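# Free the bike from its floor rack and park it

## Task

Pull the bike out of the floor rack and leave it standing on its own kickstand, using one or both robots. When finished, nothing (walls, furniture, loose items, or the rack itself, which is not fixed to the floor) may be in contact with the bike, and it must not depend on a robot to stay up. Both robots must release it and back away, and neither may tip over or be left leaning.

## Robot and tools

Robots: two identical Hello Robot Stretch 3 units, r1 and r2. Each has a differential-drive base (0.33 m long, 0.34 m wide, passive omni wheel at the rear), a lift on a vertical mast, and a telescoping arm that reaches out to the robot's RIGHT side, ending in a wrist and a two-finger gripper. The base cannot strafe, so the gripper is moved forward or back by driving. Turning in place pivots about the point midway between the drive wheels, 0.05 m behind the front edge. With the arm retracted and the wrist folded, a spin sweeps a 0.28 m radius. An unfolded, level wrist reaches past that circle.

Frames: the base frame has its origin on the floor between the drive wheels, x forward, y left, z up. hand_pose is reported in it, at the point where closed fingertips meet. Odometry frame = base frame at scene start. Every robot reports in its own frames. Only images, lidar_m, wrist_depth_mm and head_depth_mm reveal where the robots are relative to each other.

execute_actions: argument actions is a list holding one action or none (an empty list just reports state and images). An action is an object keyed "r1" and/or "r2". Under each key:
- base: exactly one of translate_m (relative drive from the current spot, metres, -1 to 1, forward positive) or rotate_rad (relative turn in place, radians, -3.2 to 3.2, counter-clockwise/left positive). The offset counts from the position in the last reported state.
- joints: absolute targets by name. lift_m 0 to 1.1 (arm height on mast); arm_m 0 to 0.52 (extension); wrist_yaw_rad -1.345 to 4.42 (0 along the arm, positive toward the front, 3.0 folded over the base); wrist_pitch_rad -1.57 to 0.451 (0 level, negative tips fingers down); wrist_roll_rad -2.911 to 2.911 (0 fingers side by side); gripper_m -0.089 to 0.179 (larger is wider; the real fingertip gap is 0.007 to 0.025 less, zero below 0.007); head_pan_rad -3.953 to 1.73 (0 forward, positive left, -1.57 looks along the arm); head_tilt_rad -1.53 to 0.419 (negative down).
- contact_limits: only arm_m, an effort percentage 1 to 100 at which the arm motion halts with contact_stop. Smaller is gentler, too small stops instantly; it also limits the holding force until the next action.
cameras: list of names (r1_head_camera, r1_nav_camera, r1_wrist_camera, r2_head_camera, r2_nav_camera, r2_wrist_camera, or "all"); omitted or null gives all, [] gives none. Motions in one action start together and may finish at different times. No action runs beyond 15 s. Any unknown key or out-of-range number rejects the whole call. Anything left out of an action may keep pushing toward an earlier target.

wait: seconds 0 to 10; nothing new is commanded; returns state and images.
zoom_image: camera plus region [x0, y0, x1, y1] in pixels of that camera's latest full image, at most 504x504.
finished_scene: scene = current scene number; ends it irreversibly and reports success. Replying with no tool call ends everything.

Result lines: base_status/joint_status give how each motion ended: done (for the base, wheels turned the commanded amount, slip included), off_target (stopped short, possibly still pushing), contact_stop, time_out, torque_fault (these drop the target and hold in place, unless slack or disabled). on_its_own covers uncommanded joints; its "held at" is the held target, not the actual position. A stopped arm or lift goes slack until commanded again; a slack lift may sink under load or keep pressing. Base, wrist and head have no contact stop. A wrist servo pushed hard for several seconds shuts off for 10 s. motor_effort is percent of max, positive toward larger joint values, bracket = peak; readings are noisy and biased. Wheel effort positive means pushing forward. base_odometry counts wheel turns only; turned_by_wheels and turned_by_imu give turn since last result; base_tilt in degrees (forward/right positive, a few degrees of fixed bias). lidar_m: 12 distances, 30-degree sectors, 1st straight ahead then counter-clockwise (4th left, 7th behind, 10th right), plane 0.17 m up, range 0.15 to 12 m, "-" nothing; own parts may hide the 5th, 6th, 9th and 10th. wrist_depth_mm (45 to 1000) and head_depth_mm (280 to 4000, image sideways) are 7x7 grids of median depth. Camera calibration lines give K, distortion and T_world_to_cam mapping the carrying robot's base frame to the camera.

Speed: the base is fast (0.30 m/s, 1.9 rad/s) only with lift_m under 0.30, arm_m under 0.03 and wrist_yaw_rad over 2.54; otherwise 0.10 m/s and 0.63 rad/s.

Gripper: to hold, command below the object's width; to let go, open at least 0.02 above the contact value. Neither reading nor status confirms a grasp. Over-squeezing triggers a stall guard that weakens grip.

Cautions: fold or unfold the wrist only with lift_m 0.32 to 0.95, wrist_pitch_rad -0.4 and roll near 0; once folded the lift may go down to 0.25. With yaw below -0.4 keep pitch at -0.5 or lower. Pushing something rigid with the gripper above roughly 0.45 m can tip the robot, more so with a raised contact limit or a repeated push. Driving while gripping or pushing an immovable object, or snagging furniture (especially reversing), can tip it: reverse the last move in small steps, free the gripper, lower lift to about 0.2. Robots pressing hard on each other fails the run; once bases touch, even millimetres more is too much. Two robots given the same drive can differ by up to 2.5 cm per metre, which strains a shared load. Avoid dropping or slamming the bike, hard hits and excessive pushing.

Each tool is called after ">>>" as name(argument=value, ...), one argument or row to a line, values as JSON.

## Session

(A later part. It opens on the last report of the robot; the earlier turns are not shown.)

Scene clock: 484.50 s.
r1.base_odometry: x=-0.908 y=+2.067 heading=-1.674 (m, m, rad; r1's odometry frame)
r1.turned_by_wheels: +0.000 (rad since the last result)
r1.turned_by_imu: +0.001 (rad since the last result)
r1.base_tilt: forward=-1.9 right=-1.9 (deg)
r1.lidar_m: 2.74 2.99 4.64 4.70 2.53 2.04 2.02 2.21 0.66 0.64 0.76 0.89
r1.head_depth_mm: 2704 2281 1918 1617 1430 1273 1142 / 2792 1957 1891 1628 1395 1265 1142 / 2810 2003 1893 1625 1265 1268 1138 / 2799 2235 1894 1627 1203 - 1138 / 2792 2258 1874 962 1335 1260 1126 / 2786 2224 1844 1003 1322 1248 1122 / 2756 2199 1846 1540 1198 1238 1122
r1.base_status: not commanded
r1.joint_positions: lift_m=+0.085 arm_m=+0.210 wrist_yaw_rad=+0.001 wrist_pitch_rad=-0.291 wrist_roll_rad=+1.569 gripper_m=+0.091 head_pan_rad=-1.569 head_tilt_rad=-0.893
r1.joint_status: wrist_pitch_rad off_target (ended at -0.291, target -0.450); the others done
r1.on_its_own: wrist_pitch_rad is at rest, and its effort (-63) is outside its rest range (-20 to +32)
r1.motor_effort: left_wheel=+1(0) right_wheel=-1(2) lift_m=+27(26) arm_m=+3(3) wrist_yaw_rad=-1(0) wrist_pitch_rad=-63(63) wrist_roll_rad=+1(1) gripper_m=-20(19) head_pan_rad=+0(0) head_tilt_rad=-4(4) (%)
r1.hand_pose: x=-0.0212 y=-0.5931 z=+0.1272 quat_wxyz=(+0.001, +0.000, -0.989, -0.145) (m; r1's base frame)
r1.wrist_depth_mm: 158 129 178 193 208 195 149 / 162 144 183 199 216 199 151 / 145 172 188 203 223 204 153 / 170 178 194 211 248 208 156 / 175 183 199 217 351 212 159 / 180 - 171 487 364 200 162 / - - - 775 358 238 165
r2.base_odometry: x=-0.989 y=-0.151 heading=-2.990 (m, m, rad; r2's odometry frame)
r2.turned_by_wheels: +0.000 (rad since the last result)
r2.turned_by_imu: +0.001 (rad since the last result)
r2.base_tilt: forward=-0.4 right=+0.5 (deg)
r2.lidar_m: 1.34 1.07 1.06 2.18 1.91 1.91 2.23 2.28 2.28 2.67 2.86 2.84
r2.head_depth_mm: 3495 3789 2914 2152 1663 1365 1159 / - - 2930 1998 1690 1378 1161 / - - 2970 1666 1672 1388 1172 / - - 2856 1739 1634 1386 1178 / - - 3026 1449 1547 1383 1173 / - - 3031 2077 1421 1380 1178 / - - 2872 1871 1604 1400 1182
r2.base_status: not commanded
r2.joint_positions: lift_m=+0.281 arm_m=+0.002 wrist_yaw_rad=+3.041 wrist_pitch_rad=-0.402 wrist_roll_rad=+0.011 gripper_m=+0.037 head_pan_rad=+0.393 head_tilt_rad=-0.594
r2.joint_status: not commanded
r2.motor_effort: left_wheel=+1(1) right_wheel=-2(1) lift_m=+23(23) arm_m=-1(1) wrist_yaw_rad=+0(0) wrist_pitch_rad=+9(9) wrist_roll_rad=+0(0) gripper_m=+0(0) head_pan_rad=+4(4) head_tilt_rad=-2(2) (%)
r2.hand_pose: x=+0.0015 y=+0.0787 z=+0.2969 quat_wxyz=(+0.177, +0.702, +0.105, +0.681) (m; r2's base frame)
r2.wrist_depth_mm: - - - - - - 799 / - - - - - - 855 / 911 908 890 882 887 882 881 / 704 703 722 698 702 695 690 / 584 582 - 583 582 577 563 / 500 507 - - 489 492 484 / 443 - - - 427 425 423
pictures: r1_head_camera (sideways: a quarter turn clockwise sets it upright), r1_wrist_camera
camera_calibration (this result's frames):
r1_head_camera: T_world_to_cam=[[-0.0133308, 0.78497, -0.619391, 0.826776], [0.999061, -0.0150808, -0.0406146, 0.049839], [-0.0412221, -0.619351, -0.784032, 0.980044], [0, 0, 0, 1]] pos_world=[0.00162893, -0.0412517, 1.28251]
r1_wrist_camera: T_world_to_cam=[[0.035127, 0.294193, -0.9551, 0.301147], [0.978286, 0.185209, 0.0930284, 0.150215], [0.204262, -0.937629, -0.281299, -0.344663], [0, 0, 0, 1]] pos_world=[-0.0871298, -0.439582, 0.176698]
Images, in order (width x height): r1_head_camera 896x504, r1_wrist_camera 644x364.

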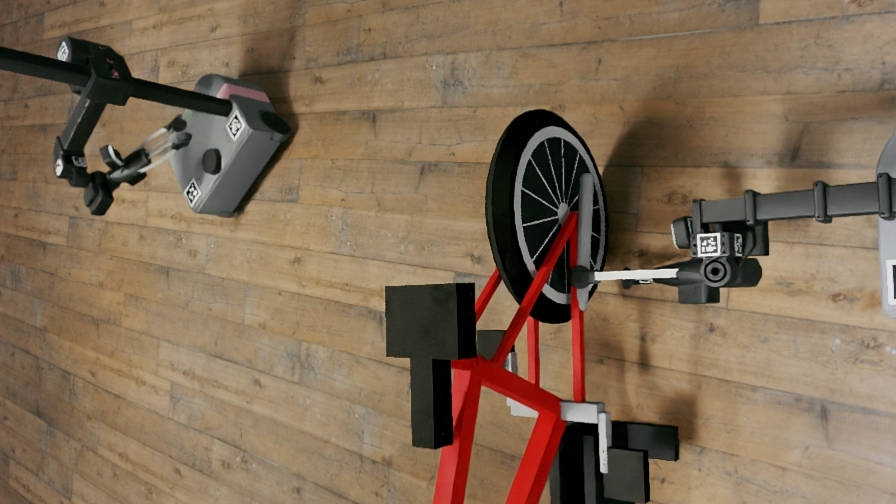

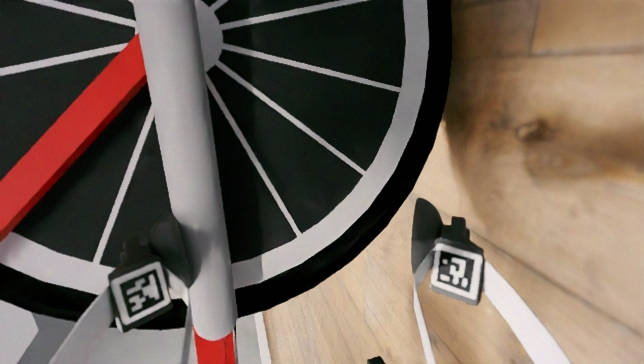

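>>> execute_actions(
  actions=[
    {"r1":{"joints":{"wrist_pitch_rad":-0.15,"arm_m":0.1}}},
  ],
  cameras=[],
)

>>> execute_actions(
  actions=[
    {"r1":{"base":{"translate_m":-0.15},"joints":{"wrist_pitch_rad":-1.15,"wrist_roll_rad":0,"gripper_m":0.0,"lift_m":0.325}}},
  ],
  cameras=[],
)

>>> execute_actions(
  actions=[
    {"r1":{"joints":{"arm_m":0.335}}},
  ],
  cameras=["r1_wrist_camera"],
)

>>> execute_actions(
  actions=[
    {"r1":{"joints":{"arm_m":0.39},"contact_limits":{"arm_m":60}}},
  ],
  cameras=["r1_wrist_camera","r1_head_camera"],
)

Scene clock: 515.27 s.
r1.base_odometry: x=-0.908 y=+2.067 heading=-1.674 (m, m, rad; r1's odometry frame)
r1.turned_by_wheels: +0.000 (rad since the last result)
r1.turned_by_imu: +0.001 (rad since the last result)
r1.base_tilt: forward=-1.9 right=-1.8 (deg)
r1.lidar_m: 2.73 3.00 4.62 4.67 2.52 2.04 2.03 2.21 0.68 0.64 0.75 0.89
r1.head_depth_mm: 2669 2278 1910 1633 1435 1272 1144 / 2856 1938 1893 1629 1397 1264 1139 / 2785 1980 1882 1621 1261 1261 1153 / 2816 2273 1877 1619 1193 1269 - / 2805 2236 1873 966 1342 1264 1132 / 2770 2221 1868 1002 1315 1248 1133 / 2771 2209 1868 1525 1195 1234 1118
r1.base_status: not commanded
r1.joint_positions: lift_m=+0.085 arm_m=+0.100 wrist_yaw_rad=+0.000 wrist_pitch_rad=-0.165 wrist_roll_rad=+1.569 gripper_m=+0.090 head_pan_rad=-1.569 head_tilt_rad=-0.893
r1.joint_status: all done
r1.motor_effort: left_wheel=+0(0) right_wheel=+0(0) lift_m=+27(26) arm_m=-2(2) wrist_yaw_rad=+0(0) wrist_pitch_rad=+6(23) wrist_roll_rad=+1(0) gripper_m=+0(11) head_pan_rad=-1(0) head_tilt_rad=-4(4) (%)
r1.hand_pose: x=-0.0213 y=-0.4940 z=+0.1578 quat_wxyz=(+0.001, +0.000, -0.997, -0.083) (m; r1's base frame)
r1.wrist_depth_mm: 255 262 269 286 298 234 171 / 264 269 275 293 304 239 174 / - 276 279 301 316 243 177 / - 282 293 315 343 248 180 / - 348 291 345 510 252 182 / - - 293 - 478 234 184 / 315 330 362 - 445 283 187
r2.base_odometry: x=-0.989 y=-0.151 heading=-2.990 (m, m, rad; r2's odometry frame)
r2.turned_by_wheels: +0.000 (rad since the last result)
r2.turned_by_imu: +0.002 (rad since the last result)
r2.base_tilt: forward=-0.4 right=+0.5 (deg)
r2.lidar_m: 1.34 1.07 1.06 2.19 1.91 1.90 2.24 2.28 2.28 2.66 2.86 2.84
r2.head_depth_mm: 3535 3795 2920 2138 1660 1367 1169 / - - 2954 1983 1678 1376 1156 / - - 3005 1692 1694 1374 1170 / - - 2858 1736 1628 1375 1170 / - - 3021 1458 1542 1396 1167 / - - 3089 2081 1424 1393 1178 / - - 2871 1882 1593 1387 1183
r2.base_status: not commanded
r2.joint_positions: lift_m=+0.281 arm_m=+0.002 wrist_yaw_rad=+3.041 wrist_pitch_rad=-0.402 wrist_roll_rad=+0.011 gripper_m=+0.037 head_pan_rad=+0.393 head_tilt_rad=-0.594
r2.joint_status: not commanded
r2.motor_effort: left_wheel=+0(1) right_wheel=-1(1) lift_m=+23(23) arm_m=-1(0) wrist_yaw_rad=+0(0) wrist_pitch_rad=+9(9) wrist_roll_rad=+0(0) gripper_m=+0(1) head_pan_rad=+4(4) head_tilt_rad=-3(2) (%)
r2.hand_pose: x=+0.0015 y=+0.0787 z=+0.2969 quat_wxyz=(+0.177, +0.702, +0.105, +0.681) (m; r2's base frame)
r2.wrist_depth_mm: - - - - - - 798 / - - - - - - 866 / 921 894 892 895 883 874 893 / 697 709 728 705 707 690 694 / 592 588 - 577 592 573 579 / 498 506 - - 495 487 487 / 442 - - - 429 425 426
pictures: none
No camera images: the call's "cameras" was empty. Leave "cameras" out to get every camera's image.

Scene clock: 518.27 s.
r1.base_odometry: x=-0.892 y=+2.216 heading=-1.674 (m, m, rad; r1's odometry frame)
r1.turned_by_wheels: +0.000 (rad since the last result)
r1.turned_by_imu: +0.001 (rad since the last result)
r1.base_tilt: forward=-2.0 right=-1.9 (deg)
r1.lidar_m: 2.88 3.14 4.74 4.71 2.33 1.89 1.88 2.05 3.17 0.64 0.66 0.89
r1.head_depth_mm: 2908 2301 1917 1631 1429 1270 1148 / 2586 2285 1893 1626 1418 1267 1135 / 2827 1879 1888 1624 1401 1283 - / 2802 2130 1856 1621 1252 1294 1118 / 2808 2253 1868 1616 1191 1248 1131 / 2737 2219 1865 1259 1239 1248 1123 / 2756 2210 1868 973 1334 1234 1117
r1.base_status: done
r1.joint_positions: lift_m=+0.325 arm_m=+0.100 wrist_yaw_rad=+0.000 wrist_pitch_rad=-1.151 wrist_roll_rad=+0.006 gripper_m=+0.000 head_pan_rad=-1.569 head_tilt_rad=-0.893
r1.joint_status: all done
r1.motor_effort: left_wheel=+0(6) right_wheel=+0(6) lift_m=+43(45) arm_m=-3(2) wrist_yaw_rad=+0(0) wrist_pitch_rad=+0(5) wrist_roll_rad=-2(4) gripper_m=-2(80) head_pan_rad=-1(0) head_tilt_rad=-4(4) (%)
r1.hand_pose: x=-0.0216 y=-0.3277 z=+0.2196 quat_wxyz=(+0.592, +0.384, -0.595, -0.386) (m; r1's base frame)
r1.wrist_depth_mm: 446 444 443 437 430 437 427 / 425 429 427 422 424 417 411 / 413 415 410 405 402 403 400 / 404 398 400 393 391 385 386 / 388 387 388 - 377 378 376 / 377 380 375 363 367 361 363 / 364 363 362 361 360 361 355
r2.base_odometry: x=-0.989 y=-0.151 heading=-2.990 (m, m, rad; r2's odometry frame)
r2.turned_by_wheels: +0.000 (rad since the last result)
r2.turned_by_imu: +0.001 (rad since the last result)
r2.base_tilt: forward=-0.4 right=+0.4 (deg)
r2.lidar_m: 1.34 1.07 1.06 2.18 1.90 1.90 2.24 2.27 2.28 2.67 2.86 2.83
r2.head_depth_mm: 3551 3868 2929 2137 1666 1367 1161 / - - 3013 1961 1674 1369 1164 / - - 2959 1683 1686 1375 1164 / - - 2868 1740 1632 1378 1165 / - - 3062 1462 1551 1374 1184 / - - 3033 2164 1428 1393 1183 / - - 3047 1848 1594 1396 1179
r2.base_status: not commanded
r2.joint_positions: lift_m=+0.281 arm_m=+0.002 wrist_yaw_rad=+3.041 wrist_pitch_rad=-0.402 wrist_roll_rad=+0.011 gripper_m=+0.037 head_pan_rad=+0.393 head_tilt_rad=-0.594
r2.joint_status: not commanded
r2.motor_effort: left_wheel=+0(0) right_wheel=-1(1) lift_m=+23(23) arm_m=-1(1) wrist_yaw_rad=+0(0) wrist_pitch_rad=+9(9) wrist_roll_rad=+0(1) gripper_m=-1(1) head_pan_rad=+4(4) head_tilt_rad=-3(3) (%)
r2.hand_pose: x=+0.0015 y=+0.0787 z=+0.2969 quat_wxyz=(+0.177, +0.702, +0.105, +0.681) (m; r2's base frame)
r2.wrist_depth_mm: - - - - - - 813 / - - - - - - 853 / 930 914 900 882 886 894 880 / 707 718 714 712 705 688 688 / 581 585 - 572 589 569 572 / 494 505 - - 494 489 493 / 447 - - - 430 419 428
pictures: none
No camera images: the call's "cameras" was empty. Leave "cameras" out to get every camera's image.

Scene clock: 521.23 s.
r1.base_odometry: x=-0.892 y=+2.216 heading=-1.674 (m, m, rad; r1's odometry frame)
r1.turned_by_wheels: +0.000 (rad since the last result)
r1.turned_by_imu: +0.000 (rad since the last result)
r1.base_tilt: forward=-2.0 right=-1.8 (deg)
r1.lidar_m: 2.89 3.13 4.77 4.70 2.33 1.89 1.88 2.04 3.14 0.64 0.66 0.90
r1.head_depth_mm: 2898 2272 1916 1632 1427 1270 1139 / 2603 2272 1891 1639 1428 1263 1142 / 2879 1877 1869 1619 1426 1273 - / 2812 2108 1867 1610 - 1264 1140 / 2776 2230 1887 1613 1192 1253 1122 / 2779 2240 1847 1262 1235 1244 1124 / 2735 2216 1835 980 1327 1246 1117
r1.base_status: not commanded
r1.joint_positions: lift_m=+0.325 arm_m=+0.335 wrist_yaw_rad=+0.000 wrist_pitch_rad=-1.151 wrist_roll_rad=+0.005 gripper_m=+0.000 head_pan_rad=-1.569 head_tilt_rad=-0.893
r1.joint_status: all done
r1.motor_effort: left_wheel=+1(0) right_wheel=-1(1) lift_m=+43(43) arm_m=+2(2) wrist_yaw_rad=+0(1) wrist_pitch_rad=+0(0) wrist_roll_rad=-2(3) gripper_m=-3(1) head_pan_rad=+0(0) head_tilt_rad=-4(3) (%)
r1.hand_pose: x=-0.0216 y=-0.5620 z=+0.2196 quat_wxyz=(+0.592, +0.384, -0.594, -0.386) (m; r1's base frame)
r1.wrist_depth_mm: 121 124 127 130 134 139 421 / 138 155 164 169 176 185 409 / 196 161 195 243 257 399 399 / 196 195 193 194 394 387 388 / 387 388 382 - 379 374 372 / 379 371 371 366 368 366 363 / 364 364 361 361 358 356 353
r2.base_odometry: x=-0.989 y=-0.151 heading=-2.990 (m, m, rad; r2's odometry frame)
r2.turned_by_wheels: +0.000 (rad since the last result)
r2.turned_by_imu: +0.001 (rad since the last result)
r2.base_tilt: forward=-0.4 right=+0.4 (deg)
r2.lidar_m: 1.34 1.07 1.06 2.18 1.90 1.91 2.24 2.27 2.27 2.67 2.85 2.84
r2.head_depth_mm: 3639 3733 2943 2103 1664 1368 1162 / - - 3019 1973 1664 1373 1169 / - - 2996 1691 1660 1375 1161 / - - 2817 1724 1621 1375 1166 / - - 2972 1469 1551 1385 1179 / - - 2987 2165 1425 1392 1178 / - - 3095 1821 1597 1391 1178
r2.base_status: not commanded
r2.joint_positions: lift_m=+0.281 arm_m=+0.002 wrist_yaw_rad=+3.041 wrist_pitch_rad=-0.402 wrist_roll_rad=+0.011 gripper_m=+0.037 head_pan_rad=+0.393 head_tilt_rad=-0.594
r2.joint_status: not commanded
r2.motor_effort: left_wheel=+0(0) right_wheel=-1(2) lift_m=+23(23) arm_m=-1(0) wrist_yaw_rad=+0(0) wrist_pitch_rad=+9(9) wrist_roll_rad=+0(0) gripper_m=-1(0) head_pan_rad=+4(4) head_tilt_rad=-2(2) (%)
r2.hand_pose: x=+0.0015 y=+0.0787 z=+0.2969 quat_wxyz=(+0.177, +0.702, +0.105, +0.681) (m; r2's base frame)
r2.wrist_depth_mm: - - - - - - 807 / - - - - - - 857 / 911 895 896 893 874 891 874 / 704 697 715 700 701 699 689 / 578 576 - 579 592 577 577 / 495 512 - - 488 491 483 / 443 - - - 423 429 429
pictures: r1_wrist_camera
camera_calibration (this result's frames):
r1_wrist_camera: T_world_to_cam=[[-0.999066, 0.0420121, -0.0101434, 0.00868746], [0.0432077, 0.976333, -0.211911, 0.627653], [0.0010005, -0.212152, -0.977236, 0.266666], [0, 0, 0, 1]] pos_world=[-0.0187069, -0.55659, 0.393691]
Images, in order (width x height): r1_wrist_camera 644x364.

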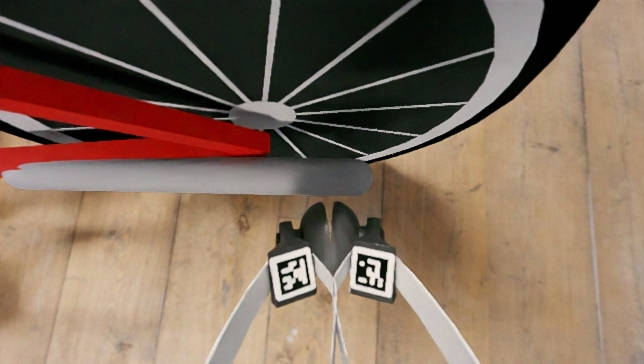

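Scene clock: 522.80 s.
r1.base_odometry: x=-0.892 y=+2.216 heading=-1.674 (m, m, rad; r1's odometry frame)
r1.turned_by_wheels: +0.000 (rad since the last result)
r1.turned_by_imu: -0.003 (rad since the last result)
r1.base_tilt: forward=-2.1 right=-2.0 (deg)
r1.lidar_m: 2.89 3.17 4.75 4.71 2.34 1.88 1.88 2.05 3.16 0.64 0.66 0.90
r1.head_depth_mm: 2923 2319 1924 1645 1426 1267 1147 / 2613 2283 1918 1643 1425 1265 1140 / 2667 1883 1904 1621 1416 1259 - / 2863 2086 1896 1652 1347 1268 1137 / 2827 2250 1869 1616 1196 1254 1131 / 2823 2251 1880 1267 1199 1251 1129 / 2801 2242 1863 982 1338 1251 1124
r1.base_status: not commanded
r1.joint_positions: lift_m=+0.326 arm_m=+0.389 wrist_yaw_rad=+0.000 wrist_pitch_rad=-1.261 wrist_roll_rad=+0.005 gripper_m=+0.000 head_pan_rad=-1.569 head_tilt_rad=-0.893
r1.joint_status: all done
r1.on_its_own: wrist_pitch_rad is at rest, and its effort (+44) is outside its rest range (-20 to +32)
r1.motor_effort: left_wheel=+0(3) right_wheel=+0(3) lift_m=+14(43) arm_m=+8(9) wrist_yaw_rad=+0(1) wrist_pitch_rad=+44(45) wrist_roll_rad=-2(2) gripper_m=-3(3) head_pan_rad=+0(0) head_tilt_rad=-4(4) (%)
r1.contact_limits: arm_m 34 (drawing in: default 15, maximum 25; extending or still: default 21, maximum 34)
r1.hand_pose: x=-0.0216 y=-0.5889 z=+0.2131 quat_wxyz=(+0.570, +0.416, -0.572, -0.418) (m; r1's base frame)
r1.wrist_depth_mm: - 74 77 80 83 87 92 / 100 99 105 110 116 123 390 / 143 150 161 174 190 234 385 / 186 152 186 322 383 381 377 / 384 382 381 183 378 377 374 / 378 378 376 372 373 369 368 / 375 375 373 373 365 364 365
r2.base_odometry: x=-0.989 y=-0.151 heading=-2.990 (m, m, rad; r2's odometry frame)
r2.turned_by_wheels: +0.000 (rad since the last result)
r2.turned_by_imu: +0.000 (rad since the last result)
r2.base_tilt: forward=-0.4 right=+0.5 (deg)
r2.lidar_m: 1.34 1.07 1.06 2.19 1.91 1.91 2.23 2.28 2.28 2.67 2.86 2.83
r2.head_depth_mm: 3575 3803 2911 2147 1669 1372 1167 / - - 2952 1977 1658 1367 1165 / - - 3015 1683 1696 1375 1172 / - - 2833 1733 1638 1373 1163 / - - 3064 1461 1552 1384 1172 / - - 3037 2181 1408 1387 1179 / - - 3055 1786 1611 1401 1181
r2.base_status: not commanded
r2.joint_positions: lift_m=+0.281 arm_m=+0.002 wrist_yaw_rad=+3.041 wrist_pitch_rad=-0.402 wrist_roll_rad=+0.011 gripper_m=+0.037 head_pan_rad=+0.393 head_tilt_rad=-0.594
r2.joint_status: not commanded
r2.motor_effort: left_wheel=+1(1) right_wheel=-2(1) lift_m=+24(23) arm_m=-1(0) wrist_yaw_rad=+1(1) wrist_pitch_rad=+9(9) wrist_roll_rad=+0(1) gripper_m=+0(1) head_pan_rad=+4(4) head_tilt_rad=-2(3) (%)
r2.hand_pose: x=+0.0015 y=+0.0787 z=+0.2969 quat_wxyz=(+0.177, +0.702, +0.105, +0.681) (m; r2's base frame)
r2.wrist_depth_mm: - - - - - - 821 / - - - - - - 870 / 932 923 897 900 890 883 871 / 711 716 720 704 691 694 692 / 592 581 - 581 585 577 570 / 497 511 - - 493 493 491 / 442 - - - 427 429 424
pictures: r1_head_camera (sideways: a quarter turn clockwise sets it upright), r1_wrist_camera
camera_calibration (this result's frames):
r1_head_camera: T_world_to_cam=[[-0.0133316, 0.78497, -0.61939, 0.826775], [0.999061, -0.0150797, -0.0406146, 0.049839], [-0.0412215, -0.61935, -0.784032, 0.980045], [0, 0, 0, 1]] pos_world=[0.00162897, -0.0412517, 1.28251]
r1_wrist_camera: T_world_to_cam=[[-0.999028, 0.0437411, -0.00543408, 0.00970796], [0.0440689, 0.993629, -0.103731, 0.639713], [0.000862157, -0.10387, -0.994591, 0.322082], [0, 0, 0, 1]] pos_world=[-0.0187706, -0.602607, 0.38675]
Images, in order (width x height): r1_head_camera 896x504, r1_wrist_camera 644x364.

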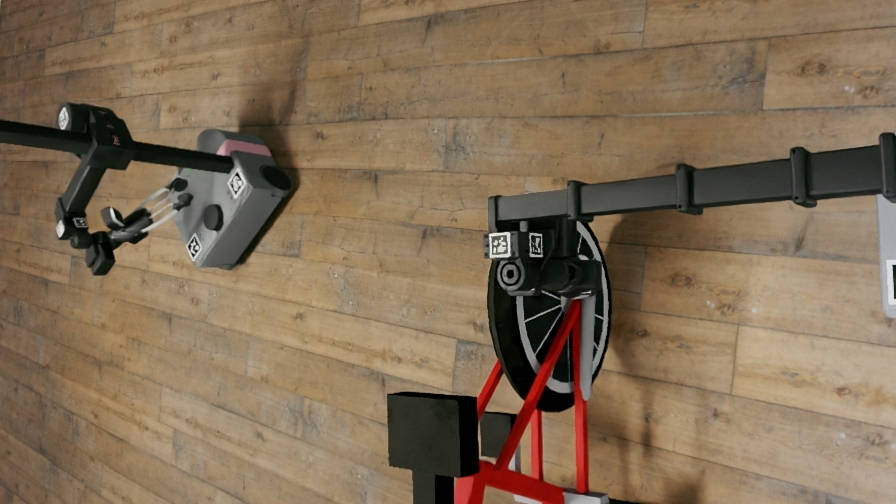

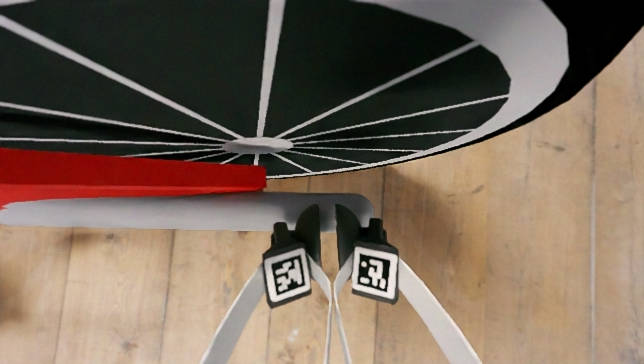

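>>> execute_actions(
  actions=[
    {"r1":{"joints":{"arm_m":0.42,"wrist_pitch_rad":-1.36},"contact_limits":{"arm_m":34}}},
  ],
  cameras=["r1_wrist_camera","r1_head_camera"],
)

Scene clock: 535.07 s.
r1.base_odometry: x=-0.892 y=+2.216 heading=-1.674 (m, m, rad; r1's odometry frame)
r1.turned_by_wheels: +0.000 (rad since the last result)
r1.turned_by_imu: +0.000 (rad since the last result)
r1.base_tilt: forward=-2.0 right=-1.9 (deg)
r1.lidar_m: 2.89 3.14 4.77 4.71 2.35 1.89 1.87 2.05 3.15 0.63 0.66 0.89
r1.head_depth_mm: 2899 2304 1920 1646 1429 1261 1143 / 2595 2300 1904 1638 1419 1268 1144 / 2676 1877 1882 1632 1426 1268 - / 2781 2062 1874 1649 1329 1253 1143 / 2747 2258 1865 1619 1181 1260 1129 / 2750 2240 1856 1117 1335 1239 1121 / 2772 2186 1855 953 1330 1249 1121
r1.base_status: not commanded
r1.joint_positions: lift_m=+0.326 arm_m=+0.419 wrist_yaw_rad=+0.000 wrist_pitch_rad=-1.443 wrist_roll_rad=+0.005 gripper_m=+0.000 head_pan_rad=-1.569 head_tilt_rad=-0.893
r1.joint_status: wrist_pitch_rad off_target (ended at -1.443, target -1.360); the others done
r1.motor_effort: left_wheel=+0(5) right_wheel=+0(12) lift_m=+14(13) arm_m=+6(9) wrist_yaw_rad=+1(0) wrist_pitch_rad=+32(43) wrist_roll_rad=-3(2) gripper_m=-2(4) head_pan_rad=-1(0) head_tilt_rad=-4(4) (%)
r1.contact_limits: arm_m 34 (drawing in: default 15, maximum 25; extending or still: default 21, maximum 34)
r1.hand_pose: x=-0.0216 y=-0.5731 z=+0.2073 quat_wxyz=(+0.529, +0.466, -0.532, -0.469) (m; r1's base frame)
r1.wrist_depth_mm: - 55 57 60 64 68 74 / - 85 93 102 114 128 358 / 144 159 180 366 364 364 368 / 174 176 180 369 373 372 372 / 379 383 380 - 378 378 377 / 386 387 381 388 382 384 382 / 399 393 393 390 390 386 387
r2.base_odometry: x=-0.989 y=-0.151 heading=-2.990 (m, m, rad; r2's odometry frame)
r2.turned_by_wheels: +0.000 (rad since the last result)
r2.turned_by_imu: +0.001 (rad since the last result)
r2.base_tilt: forward=-0.4 right=+0.4 (deg)
r2.lidar_m: 1.35 1.07 1.06 2.18 1.91 1.91 2.24 2.27 2.28 2.67 2.86 2.84
r2.head_depth_mm: 3621 3679 2926 2128 1659 1368 1162 / - - 2938 1964 1677 1370 1167 / - - 2984 1678 1675 1379 1167 / - - 2844 1711 1650 1381 1176 / - - 3022 1942 1553 1383 1171 / - - 3038 2165 1428 1393 1177 / - - 3074 1830 1603 1399 1182
r2.base_status: not commanded
r2.joint_positions: lift_m=+0.281 arm_m=+0.002 wrist_yaw_rad=+3.041 wrist_pitch_rad=-0.402 wrist_roll_rad=+0.011 gripper_m=+0.037 head_pan_rad=+0.393 head_tilt_rad=-0.594
r2.joint_status: not commanded
r2.motor_effort: left_wheel=+0(1) right_wheel=-2(1) lift_m=+23(23) arm_m=-1(1) wrist_yaw_rad=+0(0) wrist_pitch_rad=+9(9) wrist_roll_rad=+0(0) gripper_m=+0(1) head_pan_rad=+4(4) head_tilt_rad=-2(2) (%)
r2.hand_pose: x=+0.0015 y=+0.0787 z=+0.2969 quat_wxyz=(+0.177, +0.702, +0.105, +0.681) (m; r2's base frame)
r2.wrist_depth_mm: - - - - - - 806 / - - - - - - 866 / 909 909 895 926 888 887 883 / 706 705 723 706 699 691 691 / 593 579 - 569 586 577 576 / 496 505 - - 493 489 483 / 441 - - - 428 425 427
pictures: r1_head_camera (sideways: a quarter turn clockwise sets it upright), r1_wrist_camera
camera_calibration (this result's frames):
r1_head_camera: T_world_to_cam=[[-0.0133344, 0.784972, -0.619387, 0.826772], [0.999061, -0.0150761, -0.0406146, 0.0498391], [-0.0412193, -0.619347, -0.784034, 0.980047], [0, 0, 0, 1]] pos_world=[0.00162912, -0.0412517, 1.28251]
r1_wrist_camera: T_world_to_cam=[[-0.999019, 0.0442084, 0.00250258, 0.00761828], [0.0442692, 0.996001, 0.0775976, 0.587113], [0.000937891, 0.0776323, -0.996982, 0.422435], [0, 0, 0, 1]] pos_world=[-0.0187764, -0.617897, 0.375582]
Images, in order (width x height): r1_head_camera 896x504, r1_wrist_camera 644x364.

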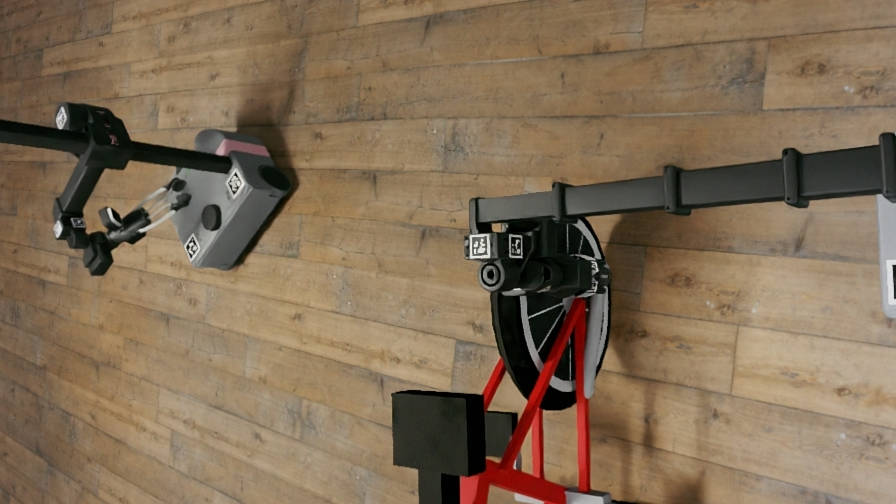

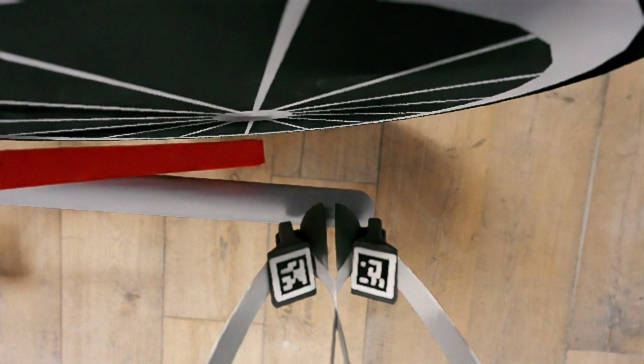

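>>> execute_actions(
  actions=[
    {"r1":{"joints":{"lift_m":0.4}}},
  ],
  cameras=[],
)

>>> execute_actions(
  actions=[
    {"r1":{"joints":{"arm_m":0.15,"wrist_pitch_rad":-0.5}}},
  ],
  cameras=[],
)

>>> execute_actions(
  actions=[
    {"r1":{"base":{"translate_m":0.12},"joints":{"wrist_yaw_rad":-1.2,"arm_m":0.3}}},
  ],
  cameras=["r1_wrist_camera","r1_head_camera"],
)

Scene clock: 561.23 s.
r1.base_odometry: x=-0.892 y=+2.216 heading=-1.674 (m, m, rad; r1's odometry frame)
r1.turned_by_wheels: +0.000 (rad since the last result)
r1.turned_by_imu: +0.001 (rad since the last result)
r1.base_tilt: forward=-2.0 right=-1.8 (deg)
r1.lidar_m: 2.88 3.17 4.75 4.71 2.35 1.89 1.88 2.05 3.14 0.63 0.66 0.89
r1.head_depth_mm: 2895 2284 1912 1640 1437 1277 1147 / 2594 2287 1885 1608 1423 1263 1145 / 2635 1886 1878 1653 1399 1266 1137 / 2781 2058 1873 1679 1292 1258 1137 / 2789 2240 1844 1618 1173 1246 1126 / 2741 2220 1851 1113 1330 1244 1128 / 2751 2216 1842 954 1339 1238 1119
r1.base_status: not commanded
r1.joint_positions: lift_m=+0.400 arm_m=+0.420 wrist_yaw_rad=-0.001 wrist_pitch_rad=-1.366 wrist_roll_rad=+0.005 gripper_m=+0.000 head_pan_rad=-1.569 head_tilt_rad=-0.893
r1.joint_status: all done
r1.on_its_own: wrist_pitch_rad moved +0.076 to your old target -1.360
r1.motor_effort: left_wheel=+1(0) right_wheel=-1(2) lift_m=+43(46) arm_m=+2(5) wrist_yaw_rad=+0(0) wrist_pitch_rad=+2(33) wrist_roll_rad=-2(2) gripper_m=-1(2) head_pan_rad=-1(1) head_tilt_rad=-4(3) (%)
r1.hand_pose: x=-0.0216 y=-0.5931 z=+0.2826 quat_wxyz=(+0.547, +0.445, -0.550, -0.448) (m; r1's base frame)
r1.wrist_depth_mm: - 69 71 75 81 95 437 / - 78 80 84 92 108 438 / 90 90 99 113 134 227 445 / 206 189 245 444 449 442 439 / 449 445 448 - 455 449 441 / 451 455 452 452 450 445 444 / 450 455 452 446 452 444 452
r2.base_odometry: x=-0.989 y=-0.151 heading=-2.990 (m, m, rad; r2's odometry frame)
r2.turned_by_wheels: +0.000 (rad since the last result)
r2.turned_by_imu: +0.001 (rad since the last result)
r2.base_tilt: forward=-0.3 right=+0.4 (deg)
r2.lidar_m: 1.34 1.07 1.07 2.18 1.90 1.90 2.24 2.28 2.28 2.67 2.86 2.84
r2.head_depth_mm: 3524 3773 2953 2103 1662 1356 1156 / - - 2973 1978 1661 1367 1158 / - - 2988 1660 1671 1371 1167 / - - 2826 1721 1629 1368 1164 / - - 3035 1927 1539 1384 1169 / - - 3070 2186 1429 1400 1175 / - - 3027 1799 1599 1400 1179
r2.base_status: not commanded
r2.joint_positions: lift_m=+0.281 arm_m=+0.002 wrist_yaw_rad=+3.041 wrist_pitch_rad=-0.402 wrist_roll_rad=+0.011 gripper_m=+0.037 head_pan_rad=+0.393 head_tilt_rad=-0.594
r2.joint_status: not commanded
r2.motor_effort: left_wheel=+0(0) right_wheel=-1(1) lift_m=+24(23) arm_m=+0(1) wrist_yaw_rad=+1(1) wrist_pitch_rad=+9(9) wrist_roll_rad=+0(0) gripper_m=-2(1) head_pan_rad=+4(4) head_tilt_rad=-3(2) (%)
r2.hand_pose: x=+0.0015 y=+0.0787 z=+0.2969 quat_wxyz=(+0.177, +0.702, +0.105, +0.681) (m; r2's base frame)
r2.wrist_depth_mm: - - - - - - 809 / - - - - - - 864 / 918 905 911 894 904 885 875 / 710 699 713 703 705 689 682 / 588 583 - 575 584 573 572 / 499 512 - - 488 488 486 / 443 - - - 435 425 427
pictures: none
No camera images: the call's "cameras" was empty. Leave "cameras" out to get every camera's image.

Scene clock: 564.43 s.
r1.base_odometry: x=-0.892 y=+2.216 heading=-1.674 (m, m, rad; r1's odometry frame)
r1.turned_by_wheels: +0.000 (rad since the last result)
r1.turned_by_imu: +0.001 (rad since the last result)
r1.base_tilt: forward=-2.0 right=-1.9 (deg)
r1.lidar_m: 2.88 3.15 4.77 4.71 2.34 1.89 1.87 2.05 3.16 0.64 0.66 0.89
r1.head_depth_mm: 2894 2303 1882 1633 1429 1260 1147 / 2567 2276 1923 1619 1430 1263 1136 / 2660 1867 1877 1635 1397 - 1130 / 2775 2071 1886 1601 1203 - 1139 / 2776 2213 1861 1604 1186 1250 1122 / 2741 2242 1854 1261 1205 1248 1122 / 2773 2229 1847 974 1327 1242 1118
r1.base_status: not commanded
r1.joint_positions: lift_m=+0.400 arm_m=+0.150 wrist_yaw_rad=+0.001 wrist_pitch_rad=-0.523 wrist_roll_rad=+0.003 gripper_m=+0.000 head_pan_rad=-1.569 head_tilt_rad=-0.893
r1.joint_status: all done
r1.motor_effort: left_wheel=+1(1) right_wheel=-1(2) lift_m=+42(43) arm_m=-3(0) wrist_yaw_rad=-1(1) wrist_pitch_rad=+9(95) wrist_roll_rad=-1(2) gripper_m=-1(2) head_pan_rad=+1(0) head_tilt_rad=-4(4) (%)
r1.hand_pose: x=-0.0213 y=-0.5053 z=+0.3896 quat_wxyz=(+0.682, +0.183, -0.684, -0.183) (m; r1's base frame)
r1.wrist_depth_mm: - - - - - - - / - - - - - - - / 919 932 301 297 864 882 849 / 446 323 327 333 348 723 720 / 408 449 370 - 411 626 621 / 384 551 459 517 547 548 533 / 494 514 512 496 495 493 477
r2.base_odometry: x=-0.989 y=-0.151 heading=-2.990 (m, m, rad; r2's odometry frame)
r2.turned_by_wheels: +0.000 (rad since the last result)
r2.turned_by_imu: +0.001 (rad since the last result)
r2.base_tilt: forward=-0.4 right=+0.5 (deg)
r2.lidar_m: 1.34 1.07 1.06 2.18 1.90 1.91 2.24 2.27 2.28 2.66 2.86 2.84
r2.head_depth_mm: 3570 3760 2918 2148 1671 1374 1160 / - - 2942 1968 1664 1365 1168 / - - 2968 1677 1674 1377 1166 / - - 2857 1732 1631 1380 1176 / - - 3024 1460 1548 1390 1177 / - - 3088 2162 1423 1390 1176 / - - 3072 1854 1598 1391 1185
r2.base_status: not commanded
r2.joint_positions: lift_m=+0.281 arm_m=+0.002 wrist_yaw_rad=+3.041 wrist_pitch_rad=-0.402 wrist_roll_rad=+0.011 gripper_m=+0.037 head_pan_rad=+0.393 head_tilt_rad=-0.594
r2.joint_status: not commanded
r2.motor_effort: left_wheel=+1(1) right_wheel=-1(1) lift_m=+23(23) arm_m=-1(1) wrist_yaw_rad=+0(0) wrist_pitch_rad=+9(9) wrist_roll_rad=+0(0) gripper_m=+0(1) head_pan_rad=+4(4) head_tilt_rad=-2(2) (%)
r2.hand_pose: x=+0.0015 y=+0.0787 z=+0.2969 quat_wxyz=(+0.177, +0.702, +0.105, +0.681) (m; r2's base frame)
r2.wrist_depth_mm: - - - - - - 801 / - - - - - - 855 / 902 897 898 898 885 879 885 / 713 714 716 708 693 700 689 / 584 583 - 586 592 576 572 / 496 515 - - 490 494 491 / 445 - - - 427 427 425
pictures: none
No camera images: the call's "cameras" was empty. Leave "cameras" out to get every camera's image.

Scene clock: 566.80 s.
r1.base_odometry: x=-0.904 y=+2.097 heading=-1.674 (m, m, rad; r1's odometry frame)
r1.turned_by_wheels: +0.000 (rad since the last result)
r1.turned_by_imu: +0.000 (rad since the last result)
r1.base_tilt: forward=-2.0 right=-1.9 (deg)
r1.lidar_m: 2.77 3.02 4.66 4.70 2.50 2.01 1.99 2.17 0.66 0.64 0.77 0.89
r1.head_depth_mm: 2865 2317 1918 1642 1426 1267 1141 / 1691 1942 1899 1618 1394 1266 1153 / 2710 1998 1878 1621 1224 1274 1151 / 2797 2246 1868 1609 - 1251 1140 / 2792 2242 1869 983 1212 1254 1131 / 2767 2242 1855 992 1336 1249 1125 / 2758 2204 1858 1506 1185 1246 1126
r1.base_status: done
r1.joint_positions: lift_m=+0.400 arm_m=+0.300 wrist_yaw_rad=-1.197 wrist_pitch_rad=-0.523 wrist_roll_rad=+0.003 gripper_m=+0.000 head_pan_rad=-1.569 head_tilt_rad=-0.893
r1.joint_status: all done
r1.motor_effort: left_wheel=+1(7) right_wheel=-2(3) lift_m=+42(42) arm_m=+3(7) wrist_yaw_rad=-2(4) wrist_pitch_rad=+9(9) wrist_roll_rad=-1(1) gripper_m=-2(2) head_pan_rad=+0(0) head_tilt_rad=-4(4) (%)
r1.hand_pose: x=-0.2169 y=-0.5212 z=+0.3896 quat_wxyz=(+0.460, -0.234, -0.668, -0.536) (m; r1's base frame)
r1.wrist_depth_mm: - - - - - - - / - - - - - - - / - 968 961 933 914 888 862 / 824 805 779 767 747 722 726 / 687 256 663 - 639 619 613 / 184 214 308 544 545 543 535 / 173 222 322 504 491 479 479
r2.base_odometry: x=-0.989 y=-0.151 heading=-2.990 (m, m, rad; r2's odometry frame)
r2.turned_by_wheels: +0.000 (rad since the last result)
r2.turned_by_imu: +0.000 (rad since the last result)
r2.base_tilt: forward=-0.4 right=+0.4 (deg)
r2.lidar_m: 1.34 1.07 1.06 2.18 1.91 1.91 2.24 2.28 2.27 2.67 2.85 2.84
r2.head_depth_mm: 3596 3792 2919 2139 1669 1369 1155 / - - 2990 1984 1667 1370 1161 / - - 2966 1673 1671 1385 1166 / - - 2880 1737 1617 1383 1171 / - - 3006 1474 1541 1375 1172 / - - 3084 1920 1422 1393 1181 / - - 2930 1853 1609 1400 1174
r2.base_status: not commanded
r2.joint_positions: lift_m=+0.281 arm_m=+0.002 wrist_yaw_rad=+3.041 wrist_pitch_rad=-0.402 wrist_roll_rad=+0.011 gripper_m=+0.037 head_pan_rad=+0.393 head_tilt_rad=-0.594
r2.joint_status: not commanded
r2.motor_effort: left_wheel=+0(0) right_wheel=-1(1) lift_m=+23(23) arm_m=+0(1) wrist_yaw_rad=+0(1) wrist_pitch_rad=+9(9) wrist_roll_rad=+0(0) gripper_m=+0(1) head_pan_rad=+4(3) head_tilt_rad=-2(3) (%)
r2.hand_pose: x=+0.0015 y=+0.0787 z=+0.2969 quat_wxyz=(+0.177, +0.702, +0.105, +0.681) (m; r2's base frame)
r2.wrist_depth_mm: - - - - - - 791 / - - - - - - 861 / 929 904 903 888 884 886 884 / 712 707 721 702 698 693 684 / 593 581 - 574 582 572 568 / 502 514 - - 489 485 483 / 443 - - - 427 427 428
pictures: r1_head_camera (sideways: a quarter turn clockwise sets it upright), r1_wrist_camera
camera_calibration (this result's frames):
r1_head_camera: T_world_to_cam=[[-0.0133345, 0.784972, -0.619387, 0.826771], [0.999061, -0.0150759, -0.0406146, 0.0498391], [-0.0412192, -0.619347, -0.784034, 0.980048], [0, 0, 0, 1]] pos_world=[0.00162913, -0.0412517, 1.28251]
r1_wrist_camera: T_world_to_cam=[[-0.340278, 0.939817, -0.0309113, 0.432491], [0.634201, 0.205105, -0.745467, 0.566411], [-0.694262, -0.27327, -0.665825, 0.137678], [0, 0, 0, 1]] pos_world=[-0.116466, -0.485013, 0.527279]
Images, in order (width x height): r1_head_camera 896x504, r1_wrist_camera 644x364.

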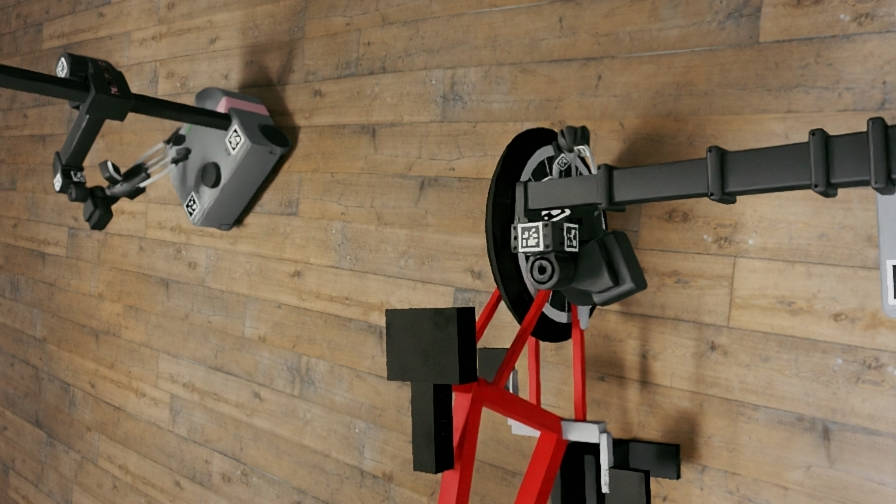

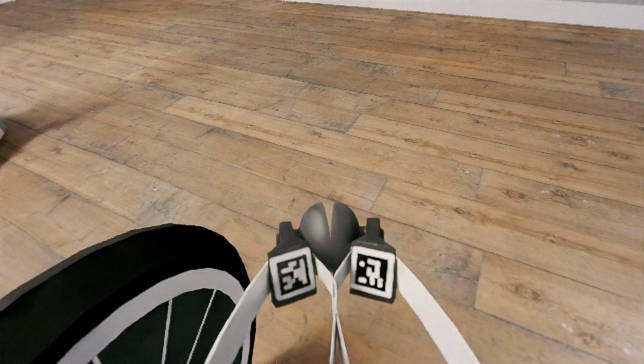

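>>> execute_actions(
  actions=[
    {"r1":{"base":{"translate_m":-0.02},"joints":{"lift_m":0.27}}},
  ],
  cameras=[],
)

>>> execute_actions(
  actions=[
    {"r1":{"joints":{"arm_m":0.39}}},
  ],
  cameras=["r1_wrist_camera","r1_head_camera","r2_head_camera"],
)

Scene clock: 578.63 s.
r1.base_odometry: x=-0.902 y=+2.117 heading=-1.674 (m, m, rad; r1's odometry frame)
r1.turned_by_wheels: +0.000 (rad since the last result)
r1.turned_by_imu: +0.001 (rad since the last result)
r1.base_tilt: forward=-1.9 right=-1.8 (deg)
r1.lidar_m: 2.79 3.02 4.68 4.71 2.47 1.99 1.97 2.14 0.67 0.64 0.78 0.89
r1.head_depth_mm: 2894 2296 1912 1648 1426 1272 1144 / 1645 2174 1880 1623 1418 1266 1136 / 2631 1967 1881 1614 1220 1274 1162 / 2800 2252 1892 1616 1159 1235 1135 / 2811 2241 1864 1131 1196 1253 1125 / 2754 2221 1849 981 1351 1248 1122 / 2731 2191 1857 1496 1186 1237 1124
r1.base_status: done
r1.joint_positions: lift_m=+0.270 arm_m=+0.300 wrist_yaw_rad=-1.197 wrist_pitch_rad=-0.522 wrist_roll_rad=+0.003 gripper_m=+0.000 head_pan_rad=-1.569 head_tilt_rad=-0.893
r1.joint_status: all done
r1.motor_effort: left_wheel=+1(4) right_wheel=-1(6) lift_m=+27(40) arm_m=+3(2) wrist_yaw_rad=-2(4) wrist_pitch_rad=+9(9) wrist_roll_rad=-1(1) gripper_m=-2(1) head_pan_rad=+0(1) head_tilt_rad=-4(4) (%)
r1.hand_pose: x=-0.2170 y=-0.5212 z=+0.2603 quat_wxyz=(+0.460, -0.234, -0.668, -0.536) (m; r1's base frame)
r1.wrist_depth_mm: - - - - - - - / - 957 935 895 885 821 813 / 157 696 719 722 674 655 634 / 156 197 589 581 559 566 532 / 160 204 487 - 485 470 465 / 165 210 304 406 415 412 404 / 170 217 361 377 372 368 359
r2.base_odometry: x=-0.989 y=-0.151 heading=-2.990 (m, m, rad; r2's odometry frame)
r2.turned_by_wheels: +0.000 (rad since the last result)
r2.turned_by_imu: +0.001 (rad since the last result)
r2.base_tilt: forward=-0.4 right=+0.5 (deg)
r2.lidar_m: 1.34 1.07 1.06 2.18 1.91 1.91 2.24 2.27 2.28 2.67 2.86 2.84
r2.head_depth_mm: 3620 3834 2983 2120 1664 1373 1168 / - - 2922 1971 1653 1373 1171 / - - 2977 1676 1673 1366 1168 / - - 2842 1746 1635 1381 1175 / - - 3035 1463 1550 1394 1166 / - - 3029 2081 1415 1396 1180 / - - 3059 1852 1538 1394 1191
r2.base_status: not commanded
r2.joint_positions: lift_m=+0.281 arm_m=+0.002 wrist_yaw_rad=+3.041 wrist_pitch_rad=-0.402 wrist_roll_rad=+0.011 gripper_m=+0.037 head_pan_rad=+0.393 head_tilt_rad=-0.594
r2.joint_status: not commanded
r2.motor_effort: left_wheel=+1(0) right_wheel=-1(1) lift_m=+24(23) arm_m=+0(1) wrist_yaw_rad=+0(0) wrist_pitch_rad=+9(9) wrist_roll_rad=+0(0) gripper_m=-1(1) head_pan_rad=+4(4) head_tilt_rad=-2(2) (%)
r2.hand_pose: x=+0.0015 y=+0.0787 z=+0.2969 quat_wxyz=(+0.177, +0.702, +0.105, +0.681) (m; r2's base frame)
r2.wrist_depth_mm: - - - - - - 793 / - - - - - - 853 / 909 898 894 877 886 879 864 / 729 721 731 705 702 683 689 / 591 579 - 585 585 575 566 / 491 507 - - 491 488 485 / 441 - - - 433 426 420
pictures: none
No camera images: the call's "cameras" was empty. Leave "cameras" out to get every camera's image.

Scene clock: 580.53 s.
r1.base_odometry: x=-0.902 y=+2.117 heading=-1.674 (m, m, rad; r1's odometry frame)
r1.turned_by_wheels: +0.000 (rad since the last result)
r1.turned_by_imu: +0.000 (rad since the last result)
r1.base_tilt: forward=-2.0 right=-1.9 (deg)
r1.lidar_m: 2.79 3.03 4.68 4.68 2.46 1.99 1.97 2.16 0.66 0.64 0.78 0.89
r1.head_depth_mm: 2861 2293 1896 1649 1431 1267 1150 / 1662 2157 1913 1635 1437 1277 1135 / 2655 1972 1874 1621 1273 1288 1153 / 2796 2292 1886 1607 1341 1247 1134 / 2774 2243 1875 1124 1193 1258 1140 / 2772 2208 1862 978 1356 1244 1123 / 2776 2203 1844 1501 1178 1244 1118
r1.base_status: not commanded
r1.joint_positions: lift_m=+0.270 arm_m=+0.390 wrist_yaw_rad=-1.197 wrist_pitch_rad=-0.522 wrist_roll_rad=+0.003 gripper_m=+0.000 head_pan_rad=-1.569 head_tilt_rad=-0.893
r1.joint_status: all done
r1.motor_effort: left_wheel=+1(1) right_wheel=-1(1) lift_m=+27(27) arm_m=+2(2) wrist_yaw_rad=-3(3) wrist_pitch_rad=+9(9) wrist_roll_rad=-1(1) gripper_m=-2(3) head_pan_rad=-1(0) head_tilt_rad=-3(4) (%)
r1.hand_pose: x=-0.2170 y=-0.6111 z=+0.2603 quat_wxyz=(+0.460, -0.235, -0.668, -0.536) (m; r1's base frame)
r1.wrist_depth_mm: - - - - - - - / - 943 915 907 858 845 812 / - 99 687 690 690 667 660 / - 90 134 569 553 540 535 / - 91 139 - 483 477 463 / - 94 137 406 413 408 408 / - 98 142 365 367 369 360
r2.base_odometry: x=-0.989 y=-0.151 heading=-2.990 (m, m, rad; r2's odometry frame)
r2.turned_by_wheels: +0.000 (rad since the last result)
r2.turned_by_imu: +0.000 (rad since the last result)
r2.base_tilt: forward=-0.4 right=+0.5 (deg)
r2.lidar_m: 1.34 1.07 1.06 2.18 1.91 1.91 2.24 2.28 2.28 2.66 2.85 2.84
r2.head_depth_mm: 3523 3719 2923 2121 1669 1374 1156 / - - 2921 1970 1674 1367 1160 / - - 3005 1689 1675 1377 1172 / - - 2841 1731 1619 1382 1167 / - - 3035 1466 1547 1391 1170 / - - 3007 2080 1420 1387 1175 / - - 3031 1864 1558 1401 1177
r2.base_status: not commanded
r2.joint_positions: lift_m=+0.281 arm_m=+0.002 wrist_yaw_rad=+3.041 wrist_pitch_rad=-0.402 wrist_roll_rad=+0.011 gripper_m=+0.037 head_pan_rad=+0.393 head_tilt_rad=-0.594
r2.joint_status: not commanded
r2.motor_effort: left_wheel=+0(1) right_wheel=-1(1) lift_m=+23(23) arm_m=+0(1) wrist_yaw_rad=+0(0) wrist_pitch_rad=+9(9) wrist_roll_rad=+0(0) gripper_m=+0(1) head_pan_rad=+4(4) head_tilt_rad=-3(3) (%)
r2.hand_pose: x=+0.0015 y=+0.0787 z=+0.2969 quat_wxyz=(+0.177, +0.702, +0.105, +0.681) (m; r2's base frame)
r2.wrist_depth_mm: - - - - - - 798 / - - - - - - 861 / 929 894 881 888 879 885 886 / 710 708 717 704 692 690 688 / 591 588 - 584 579 583 573 / 497 512 - - 488 484 484 / 448 - - - 428 429 423
pictures: r1_head_camera (sideways: a quarter turn clockwise sets it upright), r1_wrist_camera, r2_head_camera (sideways: a quarter turn clockwise sets it upright)
camera_calibration (this result's frames):
r1_head_camera: T_world_to_cam=[[-0.0133345, 0.784972, -0.619387, 0.826771], [0.999061, -0.0150759, -0.0406146, 0.0498391], [-0.0412192, -0.619347, -0.784034, 0.980048], [0, 0, 0, 1]] pos_world=[0.00162913, -0.0412517, 1.28251]
r1_wrist_camera: T_world_to_cam=[[-0.339824, 0.939981, -0.0309194, 0.513174], [0.634091, 0.20471, -0.745669, 0.488243], [-0.694585, -0.273002, -0.665599, 0.02694], [0, 0, 0, 1]] pos_world=[-0.116489, -0.574967, 0.397866]
r2_head_camera: T_world_to_cam=[[-0.567259, -0.180867, -0.803433, 1.06633], [-0.348442, 0.936671, 0.0351535, -0.0395484], [0.746194, 0.299891, -0.594357, 0.730194], [0, 0, 0, 1]] pos_world=[0.0462363, 0.0109292, 1.29211]
Images, in order (width x height): r1_head_camera 896x504, r1_wrist_camera 644x364, r2_head_camera 896x504.

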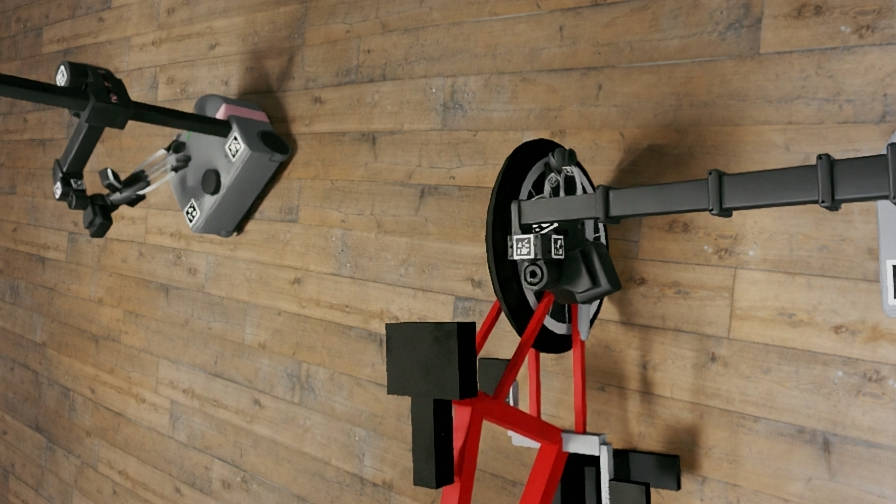

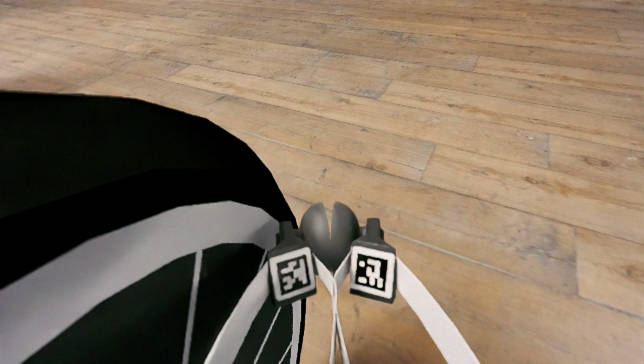

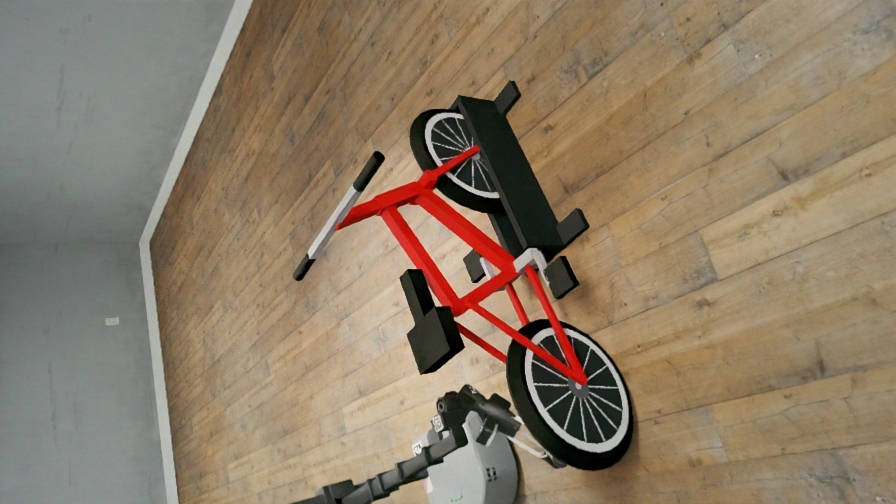

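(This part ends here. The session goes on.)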